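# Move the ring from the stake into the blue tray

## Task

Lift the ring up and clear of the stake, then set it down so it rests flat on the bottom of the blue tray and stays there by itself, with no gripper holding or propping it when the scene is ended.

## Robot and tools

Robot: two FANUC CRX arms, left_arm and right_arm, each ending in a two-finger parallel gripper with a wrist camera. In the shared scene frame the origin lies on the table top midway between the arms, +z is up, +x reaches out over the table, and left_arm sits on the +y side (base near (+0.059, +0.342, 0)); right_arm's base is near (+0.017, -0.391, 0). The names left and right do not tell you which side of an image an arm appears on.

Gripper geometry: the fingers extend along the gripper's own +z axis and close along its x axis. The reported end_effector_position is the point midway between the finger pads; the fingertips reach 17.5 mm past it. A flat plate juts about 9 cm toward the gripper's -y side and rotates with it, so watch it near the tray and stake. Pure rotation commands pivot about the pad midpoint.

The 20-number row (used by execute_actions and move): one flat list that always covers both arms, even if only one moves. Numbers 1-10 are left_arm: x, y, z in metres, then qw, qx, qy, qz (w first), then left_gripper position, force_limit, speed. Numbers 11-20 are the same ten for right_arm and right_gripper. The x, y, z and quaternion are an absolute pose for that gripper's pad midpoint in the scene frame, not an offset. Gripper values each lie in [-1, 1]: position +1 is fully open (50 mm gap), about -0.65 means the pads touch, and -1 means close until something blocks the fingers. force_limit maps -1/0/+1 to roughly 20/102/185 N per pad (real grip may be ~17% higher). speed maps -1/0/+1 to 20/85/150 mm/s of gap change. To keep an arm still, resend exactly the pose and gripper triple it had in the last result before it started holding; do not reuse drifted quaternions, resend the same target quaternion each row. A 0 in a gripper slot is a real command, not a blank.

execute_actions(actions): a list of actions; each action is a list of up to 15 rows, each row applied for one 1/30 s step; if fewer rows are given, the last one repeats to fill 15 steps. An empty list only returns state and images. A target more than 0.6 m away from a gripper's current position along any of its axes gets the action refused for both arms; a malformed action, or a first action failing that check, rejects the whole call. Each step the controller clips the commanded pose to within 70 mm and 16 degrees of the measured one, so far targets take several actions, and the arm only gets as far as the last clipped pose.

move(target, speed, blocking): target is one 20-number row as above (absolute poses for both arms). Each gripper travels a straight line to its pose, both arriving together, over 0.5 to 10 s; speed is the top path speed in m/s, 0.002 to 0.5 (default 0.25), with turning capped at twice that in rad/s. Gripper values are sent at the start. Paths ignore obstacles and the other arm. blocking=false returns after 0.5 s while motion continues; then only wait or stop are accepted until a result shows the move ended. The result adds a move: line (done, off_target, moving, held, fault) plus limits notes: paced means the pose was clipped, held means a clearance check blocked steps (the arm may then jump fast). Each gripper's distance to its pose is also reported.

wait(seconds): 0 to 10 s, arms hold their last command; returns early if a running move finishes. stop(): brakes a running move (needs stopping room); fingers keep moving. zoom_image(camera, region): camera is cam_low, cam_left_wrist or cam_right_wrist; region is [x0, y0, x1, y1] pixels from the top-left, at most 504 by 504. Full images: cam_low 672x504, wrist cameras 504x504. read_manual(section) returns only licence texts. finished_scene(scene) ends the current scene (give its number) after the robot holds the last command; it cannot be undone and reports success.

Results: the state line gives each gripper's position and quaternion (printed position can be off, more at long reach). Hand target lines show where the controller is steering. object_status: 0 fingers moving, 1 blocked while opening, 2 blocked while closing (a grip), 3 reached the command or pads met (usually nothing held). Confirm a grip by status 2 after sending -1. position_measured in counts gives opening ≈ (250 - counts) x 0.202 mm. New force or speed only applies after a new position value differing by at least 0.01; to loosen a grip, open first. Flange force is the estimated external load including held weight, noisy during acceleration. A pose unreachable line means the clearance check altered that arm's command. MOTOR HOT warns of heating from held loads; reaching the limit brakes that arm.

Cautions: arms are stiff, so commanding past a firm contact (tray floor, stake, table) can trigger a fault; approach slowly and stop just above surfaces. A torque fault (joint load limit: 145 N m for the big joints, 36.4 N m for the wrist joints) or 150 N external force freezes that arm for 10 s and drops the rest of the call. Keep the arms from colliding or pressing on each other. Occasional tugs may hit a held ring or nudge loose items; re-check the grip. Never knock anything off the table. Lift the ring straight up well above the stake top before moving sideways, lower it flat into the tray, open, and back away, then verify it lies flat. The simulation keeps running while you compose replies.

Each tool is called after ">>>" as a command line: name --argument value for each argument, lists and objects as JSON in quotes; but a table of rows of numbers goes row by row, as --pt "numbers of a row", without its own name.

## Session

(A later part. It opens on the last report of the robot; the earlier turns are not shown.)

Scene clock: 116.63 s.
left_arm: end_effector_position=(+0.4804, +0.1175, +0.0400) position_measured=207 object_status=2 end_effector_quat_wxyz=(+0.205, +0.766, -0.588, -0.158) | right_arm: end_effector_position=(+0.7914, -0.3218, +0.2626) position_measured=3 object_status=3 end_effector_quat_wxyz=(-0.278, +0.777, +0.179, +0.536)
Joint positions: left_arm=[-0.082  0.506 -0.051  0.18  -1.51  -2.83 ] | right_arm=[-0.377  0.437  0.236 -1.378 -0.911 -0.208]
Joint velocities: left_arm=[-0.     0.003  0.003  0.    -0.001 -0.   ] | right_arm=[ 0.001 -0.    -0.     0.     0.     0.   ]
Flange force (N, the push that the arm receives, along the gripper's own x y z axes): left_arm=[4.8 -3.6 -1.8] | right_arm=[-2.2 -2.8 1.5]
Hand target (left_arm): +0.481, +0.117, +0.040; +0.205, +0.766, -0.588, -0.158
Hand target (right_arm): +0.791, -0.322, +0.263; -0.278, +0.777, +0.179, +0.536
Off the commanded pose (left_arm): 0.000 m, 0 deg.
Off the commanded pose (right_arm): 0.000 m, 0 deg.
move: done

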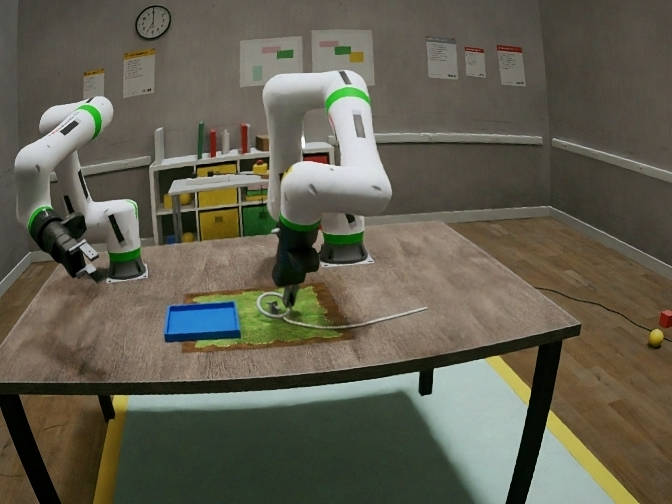

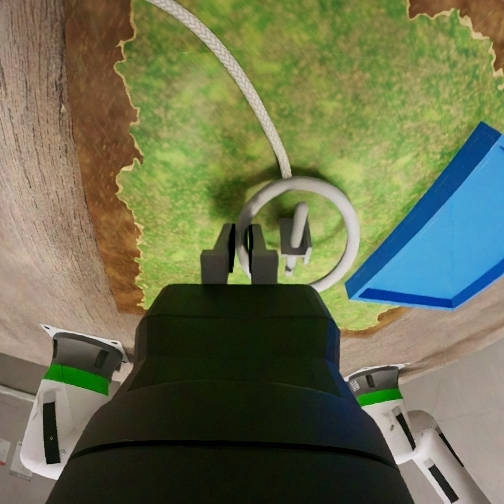

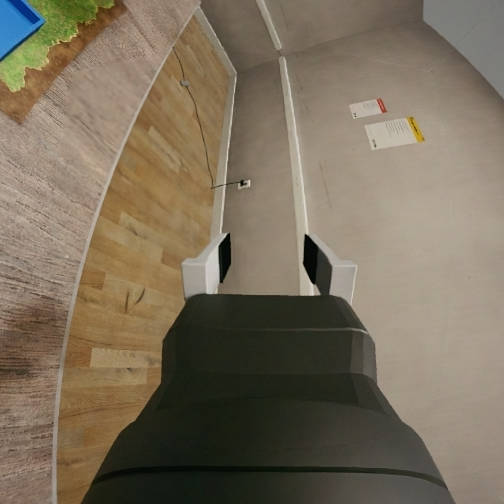

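>>> move --target '[0.497,0.122,0.085,0.205,0.766,-0.588,-0.158,-1,-0.5,0,0.7914,-0.3218,0.2626,-0.278,0.777,0.179,0.536,1,0,0]' --speed 0.05

>>> move --target '[0.468,-0.10,0.10,0,1,0,0,-1,-0.5,0,0.7914,-0.3218,0.2626,-0.278,0.777,0.179,0.536,1,0,0]' --speed 0.2

Scene clock: 127.77 s.
left_arm: end_effector_position=(+0.4971, +0.1220, +0.0849) position_measured=207 object_status=2 end_effector_quat_wxyz=(+0.205, +0.766, -0.588, -0.158) | right_arm: end_effector_position=(+0.7914, -0.3218, +0.2626) position_measured=3 object_status=3 end_effector_quat_wxyz=(-0.278, +0.777, +0.179, +0.536)
Joint positions: left_arm=[-0.071  0.491  0.044  0.175 -1.62  -2.82 ] | right_arm=[-0.377  0.437  0.236 -1.378 -0.911 -0.208]
Joint velocities: left_arm=[ 0.     0.002  0.003 -0.001 -0.003  0.   ] | right_arm=[ 0.001  0.    -0.    -0.    -0.     0.   ]
Flange force (N, the push that the arm receives, along the gripper's own x y z axes): left_arm=[6.7 -5.4 -4.7] | right_arm=[-2.8 -3.0 0.6]
Hand target (left_arm): +0.497, +0.122, +0.085; +0.205, +0.766, -0.588, -0.158
Hand target (right_arm): +0.791, -0.322, +0.263; -0.278, +0.777, +0.179, +0.536
Off the commanded pose (left_arm): 0.000 m, 0 deg.
Off the commanded pose (right_arm): 0.000 m, 0 deg.
move: done

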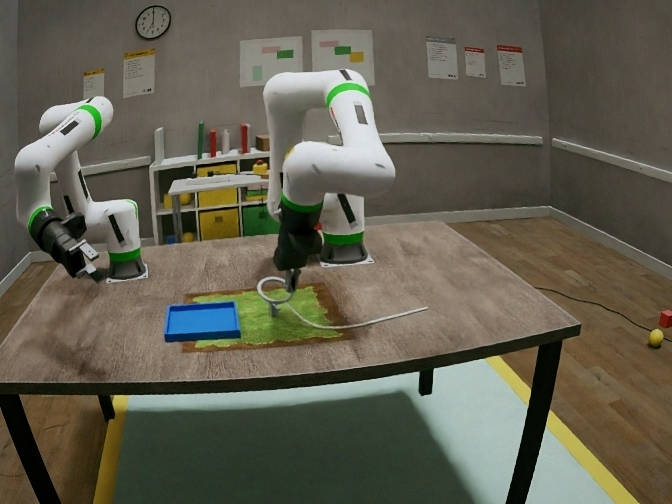

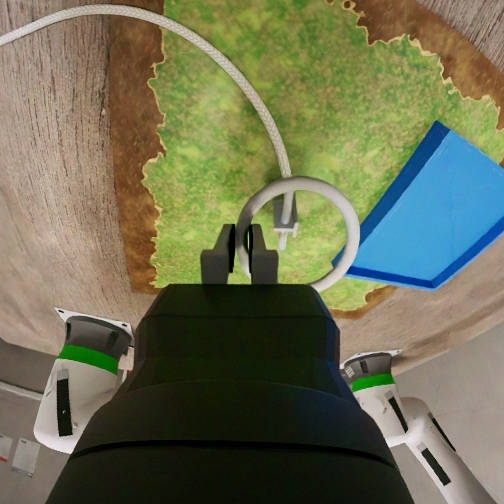

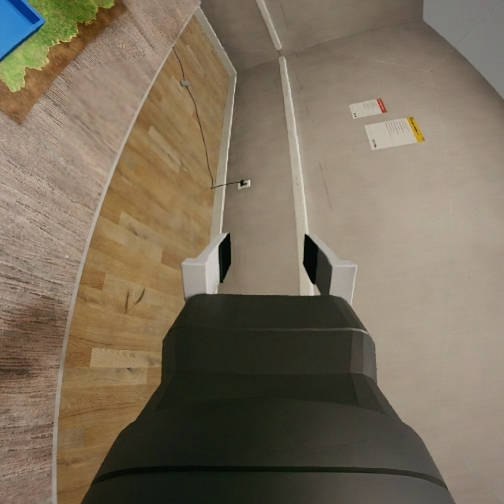

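Scene clock: 131.70 s.
left_arm: end_effector_position=(+0.4681, -0.0989, +0.0990) position_measured=207 object_status=2 end_effector_quat_wxyz=(-0.001, +1.000, +0.000, +0.000) | right_arm: end_effector_position=(+0.7914, -0.3218, +0.2626) position_measured=3 object_status=3 end_effector_quat_wxyz=(-0.278, +0.777, +0.179, +0.536)
Joint positions: left_arm=[-0.617  0.493  0.213 -0.003 -1.292 -0.929] | right_arm=[-0.377  0.437  0.236 -1.378 -0.911 -0.208]
Joint velocities: left_arm=[-0.002  0.004  0.006 -0.003 -0.005  0.007] | right_arm=[ 0.  0.  0.  0.  0. -0.]
Flange force (N, the push that the arm receives, along the gripper's own x y z axes): left_arm=[2.5 3.6 1.6] | right_arm=[-2.7 -2.8 1.1]
Hand target (left_arm): +0.468, -0.099, +0.099; -0.002, +1.000, +0.000, +0.000
Hand target (right_arm): +0.791, -0.322, +0.263; -0.278, +0.777, +0.179, +0.536
Off the commanded pose (left_arm): 0.001 m, 0 deg.
Off the commanded pose (right_arm): 0.000 m, 0 deg.
move: done

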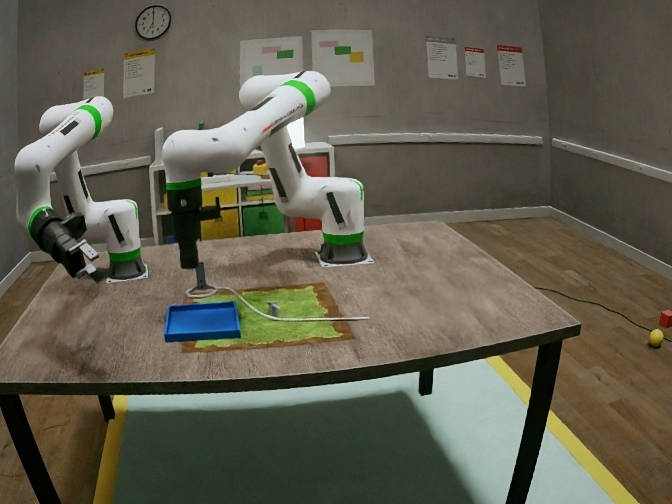

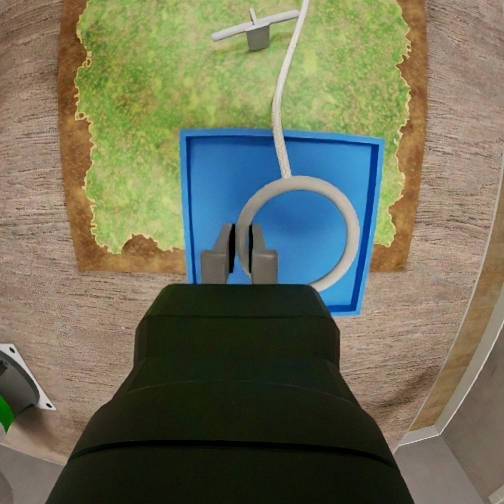

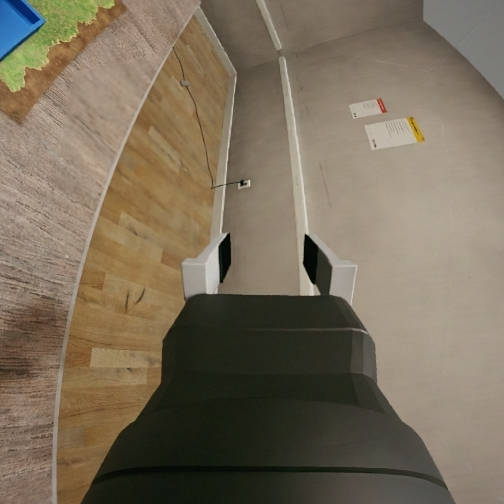

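>>> move --target '[0.468,-0.108,0.03,0,1,0,0,-1,-0.5,0,0.7914,-0.3218,0.2626,-0.278,0.777,0.179,0.536,1,0,0]' --speed 0.08

>>> zoom_image --camera "cam_low" --region '[150, 260, 290, 350]'

Scene clock: 139.23 s.
left_arm: end_effector_position=(+0.4678, -0.1078, +0.0301) position_measured=207 object_status=2 end_effector_quat_wxyz=(-0.000, +1.000, +0.000, +0.000) | right_arm: end_effector_position=(+0.7914, -0.3218, +0.2626) position_measured=3 object_status=3 end_effector_quat_wxyz=(-0.278, +0.777, +0.179, +0.536)
Joint positions: left_arm=[-0.627  0.565  0.151 -0.    -1.157 -0.919] | right_arm=[-0.377  0.437  0.236 -1.378 -0.911 -0.208]
Joint velocities: left_arm=[-0.     0.002  0.     0.     0.002 -0.   ] | right_arm=[-0.001 -0.001 -0.    -0.     0.    -0.   ]
Flange force (N, the push that the arm receives, along the gripper's own x y z axes): left_arm=[5.9 7.8 -1.3] | right_arm=[-2.2 -2.8 1.8]
Hand target (left_arm): +0.468, -0.108, +0.030; -0.000, +1.000, +0.000, +0.000
Hand target (right_arm): +0.791, -0.322, +0.263; -0.278, +0.777, +0.179, +0.536
Off the commanded pose (left_arm): 0.000 m, 0 deg.
Off the commanded pose (right_arm): 0.000 m, 0 deg.
move: done

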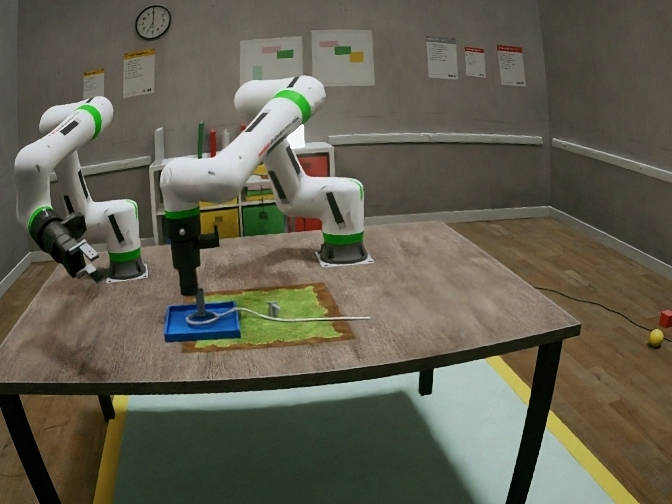

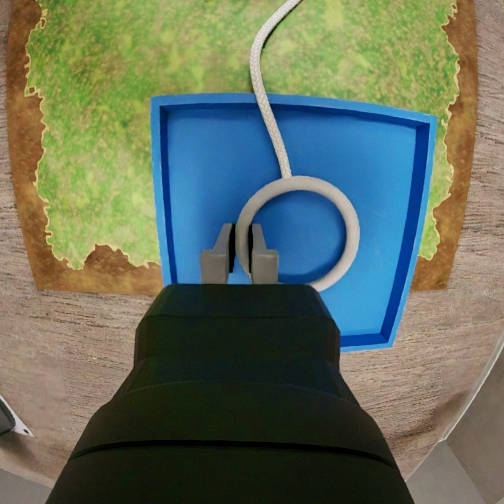

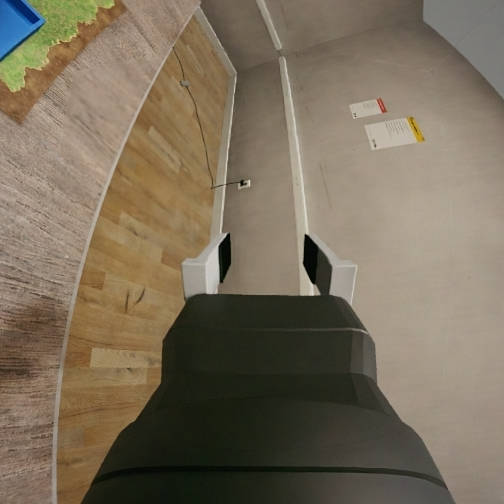

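Region (150, 260, 290, 350) of cam_low's 672x504 image, scaled by 3.600, with more detail than that image has; it fills the top 324 rows of this view, and the rest is white.

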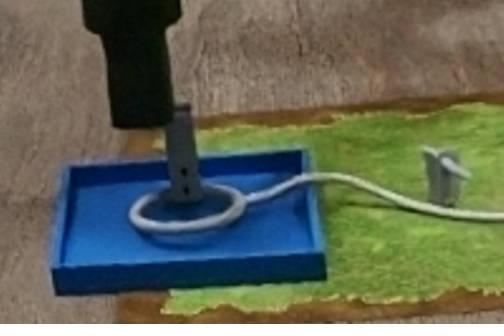

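>>> move --target '[0.468,-0.108,0.026,0,1,0,0,-1,-0.5,0,0.7914,-0.3218,0.2626,-0.278,0.777,0.179,0.536,1,0,0]' --speed 0.02

>>> move --target '[0.468,-0.108,0.026,0,1,0,0,0.1,-0.5,0,0.7914,-0.3218,0.2626,-0.278,0.777,0.179,0.536,1,0,0]'

>>> move --target '[0.468,-0.108,0.1,0,1,0,0,0.1,-0.5,0,0.7914,-0.3218,0.2626,-0.278,0.777,0.179,0.536,1,0,0]'

>>> zoom_image --camera "cam_low" --region '[150, 260, 290, 350]'

>>> zoom_image --camera "cam_left_wrist" --region '[150, 80, 400, 320]'

Scene clock: 147.23 s.
left_arm: end_effector_position=(+0.4680, -0.1080, +0.0260) position_measured=207 object_status=2 end_effector_quat_wxyz=(-0.000, +1.000, +0.000, +0.000) | right_arm: end_effector_position=(+0.7914, -0.3218, +0.2626) position_measured=3 object_status=3 end_effector_quat_wxyz=(-0.278, +0.777, +0.179, +0.536)
Joint positions: left_arm=[-0.627  0.57   0.148 -0.    -1.149 -0.919] | right_arm=[-0.377  0.437  0.236 -1.378 -0.911 -0.208]
Joint velocities: left_arm=[-0.     0.     0.001  0.     0.001 -0.   ] | right_arm=[ 0.001 -0.     0.    -0.    -0.    -0.   ]
Flange force (N, the push that the arm receives, along the gripper's own x y z axes): left_arm=[1.7 3.3 1.7] | right_arm=[-2.6 -2.8 0.8]
Hand target (left_arm): +0.468, -0.108, +0.026; -0.000, +1.000, +0.000, +0.000
Hand target (right_arm): +0.791, -0.322, +0.263; -0.278, +0.777, +0.179, +0.536
Off the commanded pose (left_arm): 0.000 m, 0 deg.
Off the commanded pose (right_arm): 0.000 m, 0 deg.
move: done

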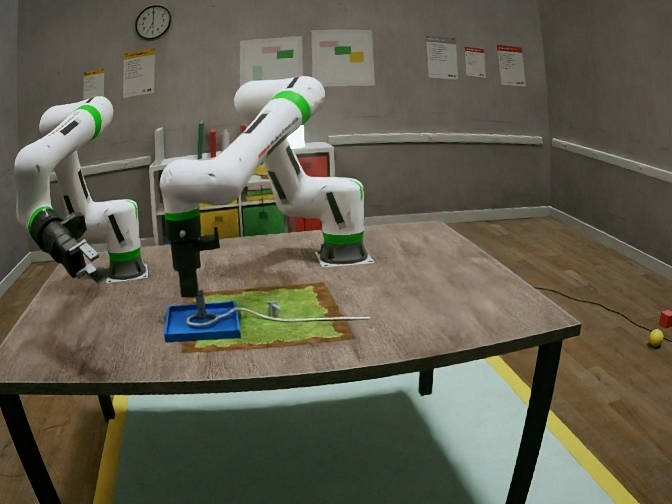

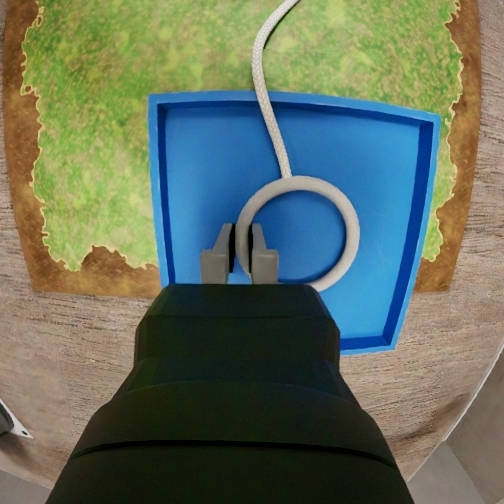

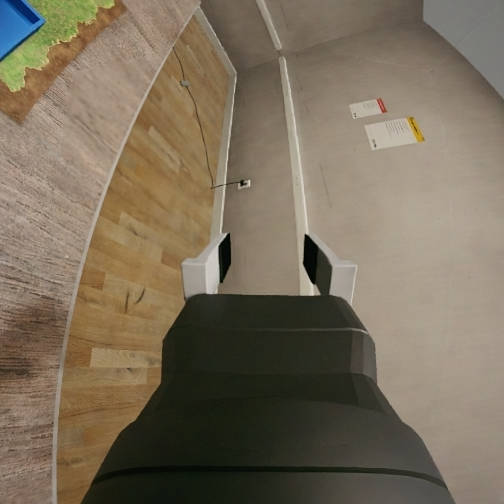

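Scene clock: 147.93 s.
left_arm: end_effector_position=(+0.4680, -0.1080, +0.0260) position_measured=138 object_status=3 end_effector_quat_wxyz=(-0.000, +1.000, +0.000, -0.000) | right_arm: end_effector_position=(+0.7914, -0.3218, +0.2626) position_measured=3 object_status=3 end_effector_quat_wxyz=(-0.278, +0.777, +0.179, +0.536)
Joint positions: left_arm=[-0.627  0.57   0.148  0.    -1.149 -0.92 ] | right_arm=[-0.377  0.437  0.236 -1.378 -0.911 -0.208]
Joint velocities: left_arm=[-0.    -0.001  0.001 -0.     0.     0.   ] | right_arm=[-0.001  0.     0.    -0.    -0.    -0.   ]
Flange force (N, the push that the arm receives, along the gripper's own x y z axes): left_arm=[3.0 3.9 -3.0] | right_arm=[-2.3 -3.5 1.4]
Hand target (left_arm): +0.468, -0.108, +0.026; +0.000, +1.000, +0.000, +0.000
Hand target (right_arm): +0.791, -0.322, +0.263; -0.278, +0.777, +0.179, +0.536
Off the commanded pose (left_arm): 0.000 m, 0 deg.
Off the commanded pose (right_arm): 0.000 m, 0 deg.
move: done

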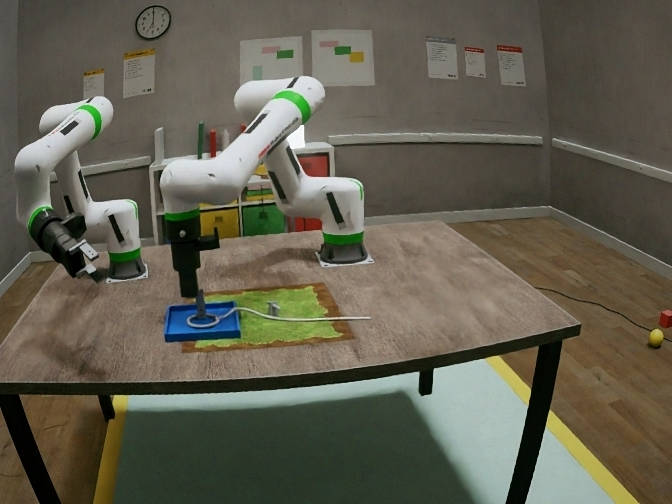

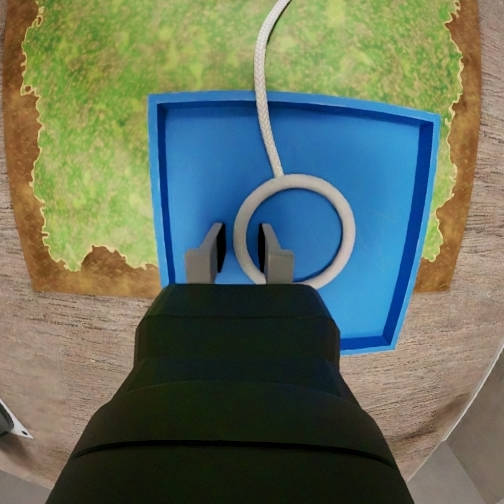

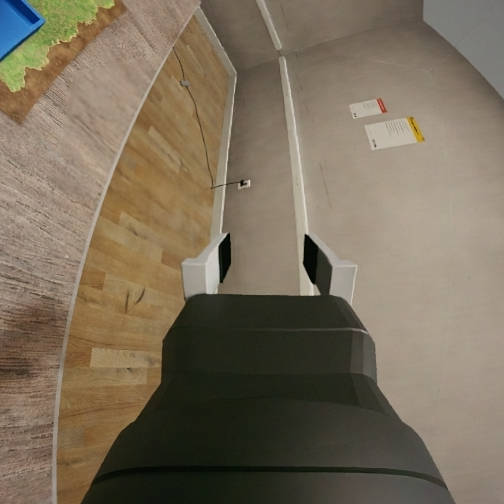

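Scene clock: 148.80 s.
left_arm: end_effector_position=(+0.4682, -0.1082, +0.0999) position_measured=138 object_status=3 end_effector_quat_wxyz=(+0.000, +1.000, -0.000, -0.000) | right_arm: end_effector_position=(+0.7914, -0.3218, +0.2626) position_measured=3 object_status=3 end_effector_quat_wxyz=(-0.278, +0.777, +0.179, +0.536)
Joint positions: left_arm=[-0.627  0.508  0.237  0.    -1.299 -0.92 ] | right_arm=[-0.377  0.437  0.236 -1.378 -0.911 -0.208]
Joint velocities: left_arm=[-0.    -0.001  0.    -0.001 -0.002  0.   ] | right_arm=[-0.001 -0.     0.    -0.     0.    -0.   ]
Flange force (N, the push that the arm receives, along the gripper's own x y z axes): left_arm=[7.9 9.9 -4.6] | right_arm=[-3.0 -4.1 0.7]
Hand target (left_arm): +0.468, -0.108, +0.100; +0.000, +1.000, -0.000, -0.000
Hand target (right_arm): +0.791, -0.322, +0.263; -0.278, +0.777, +0.179, +0.536
Off the commanded pose (left_arm): 0.000 m, 0 deg.
Off the commanded pose (right_arm): 0.000 m, 0 deg.
move: done

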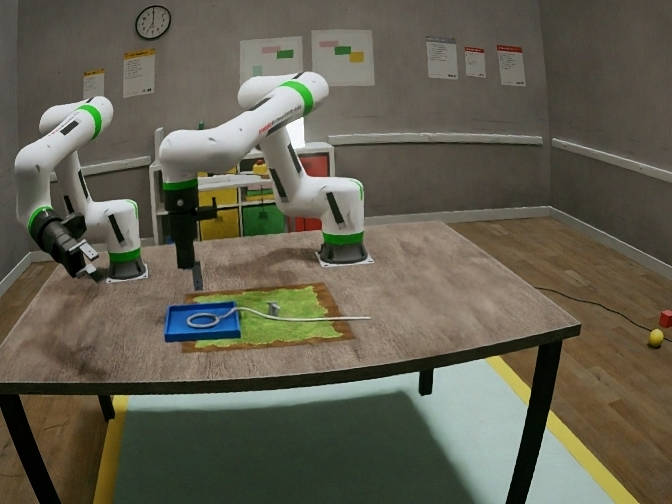

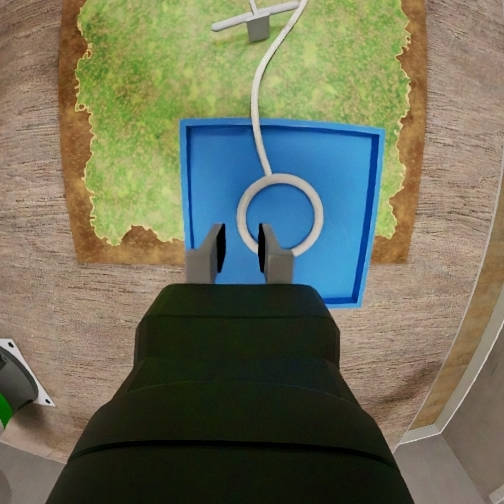

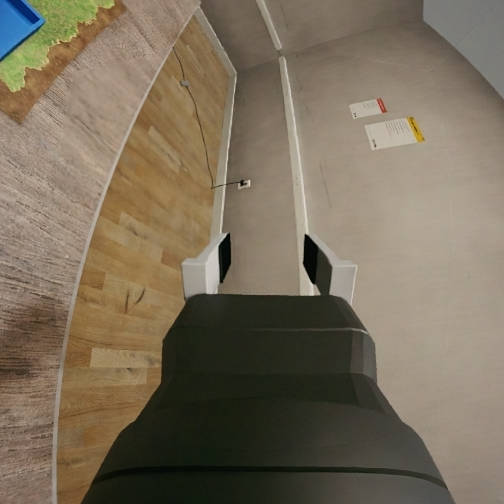

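Region (150, 260, 290, 350) of cam_low's 672x504 image, scaled by 3.600, with more detail than that image has; it fills the top 324 rows of this view, and the rest is white.

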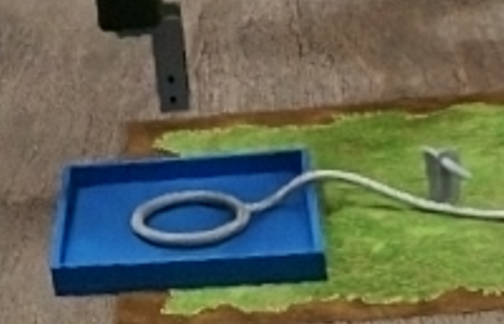

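Region (150, 80, 400, 320) of cam_left_wrist's 504x504 image, scaled by 2.016, with more detail than that image has; it fills the top 484 rows of this view, and the rest is white.

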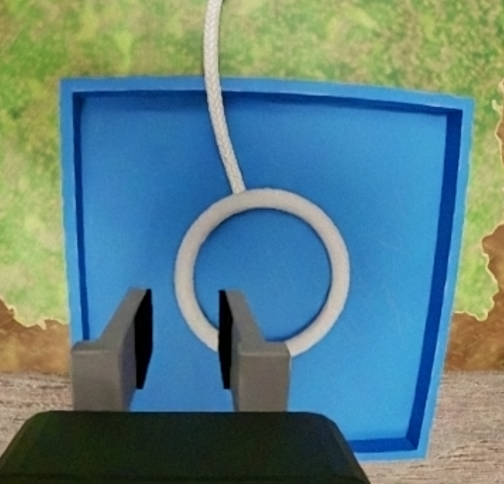

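>>> zoom_image --camera "cam_low" --region '[180, 300, 250, 340]'

Region (180, 300, 250, 340) of cam_low's 672x504 image, scaled by 7.200, with more detail than that image has; it fills the top 288 rows of this view, and the rest is white.

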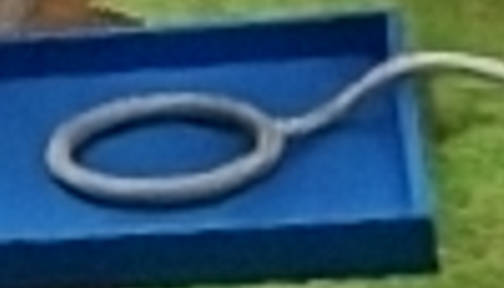

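>>> finished_scene --scene 1

The scene is finished: the task was done.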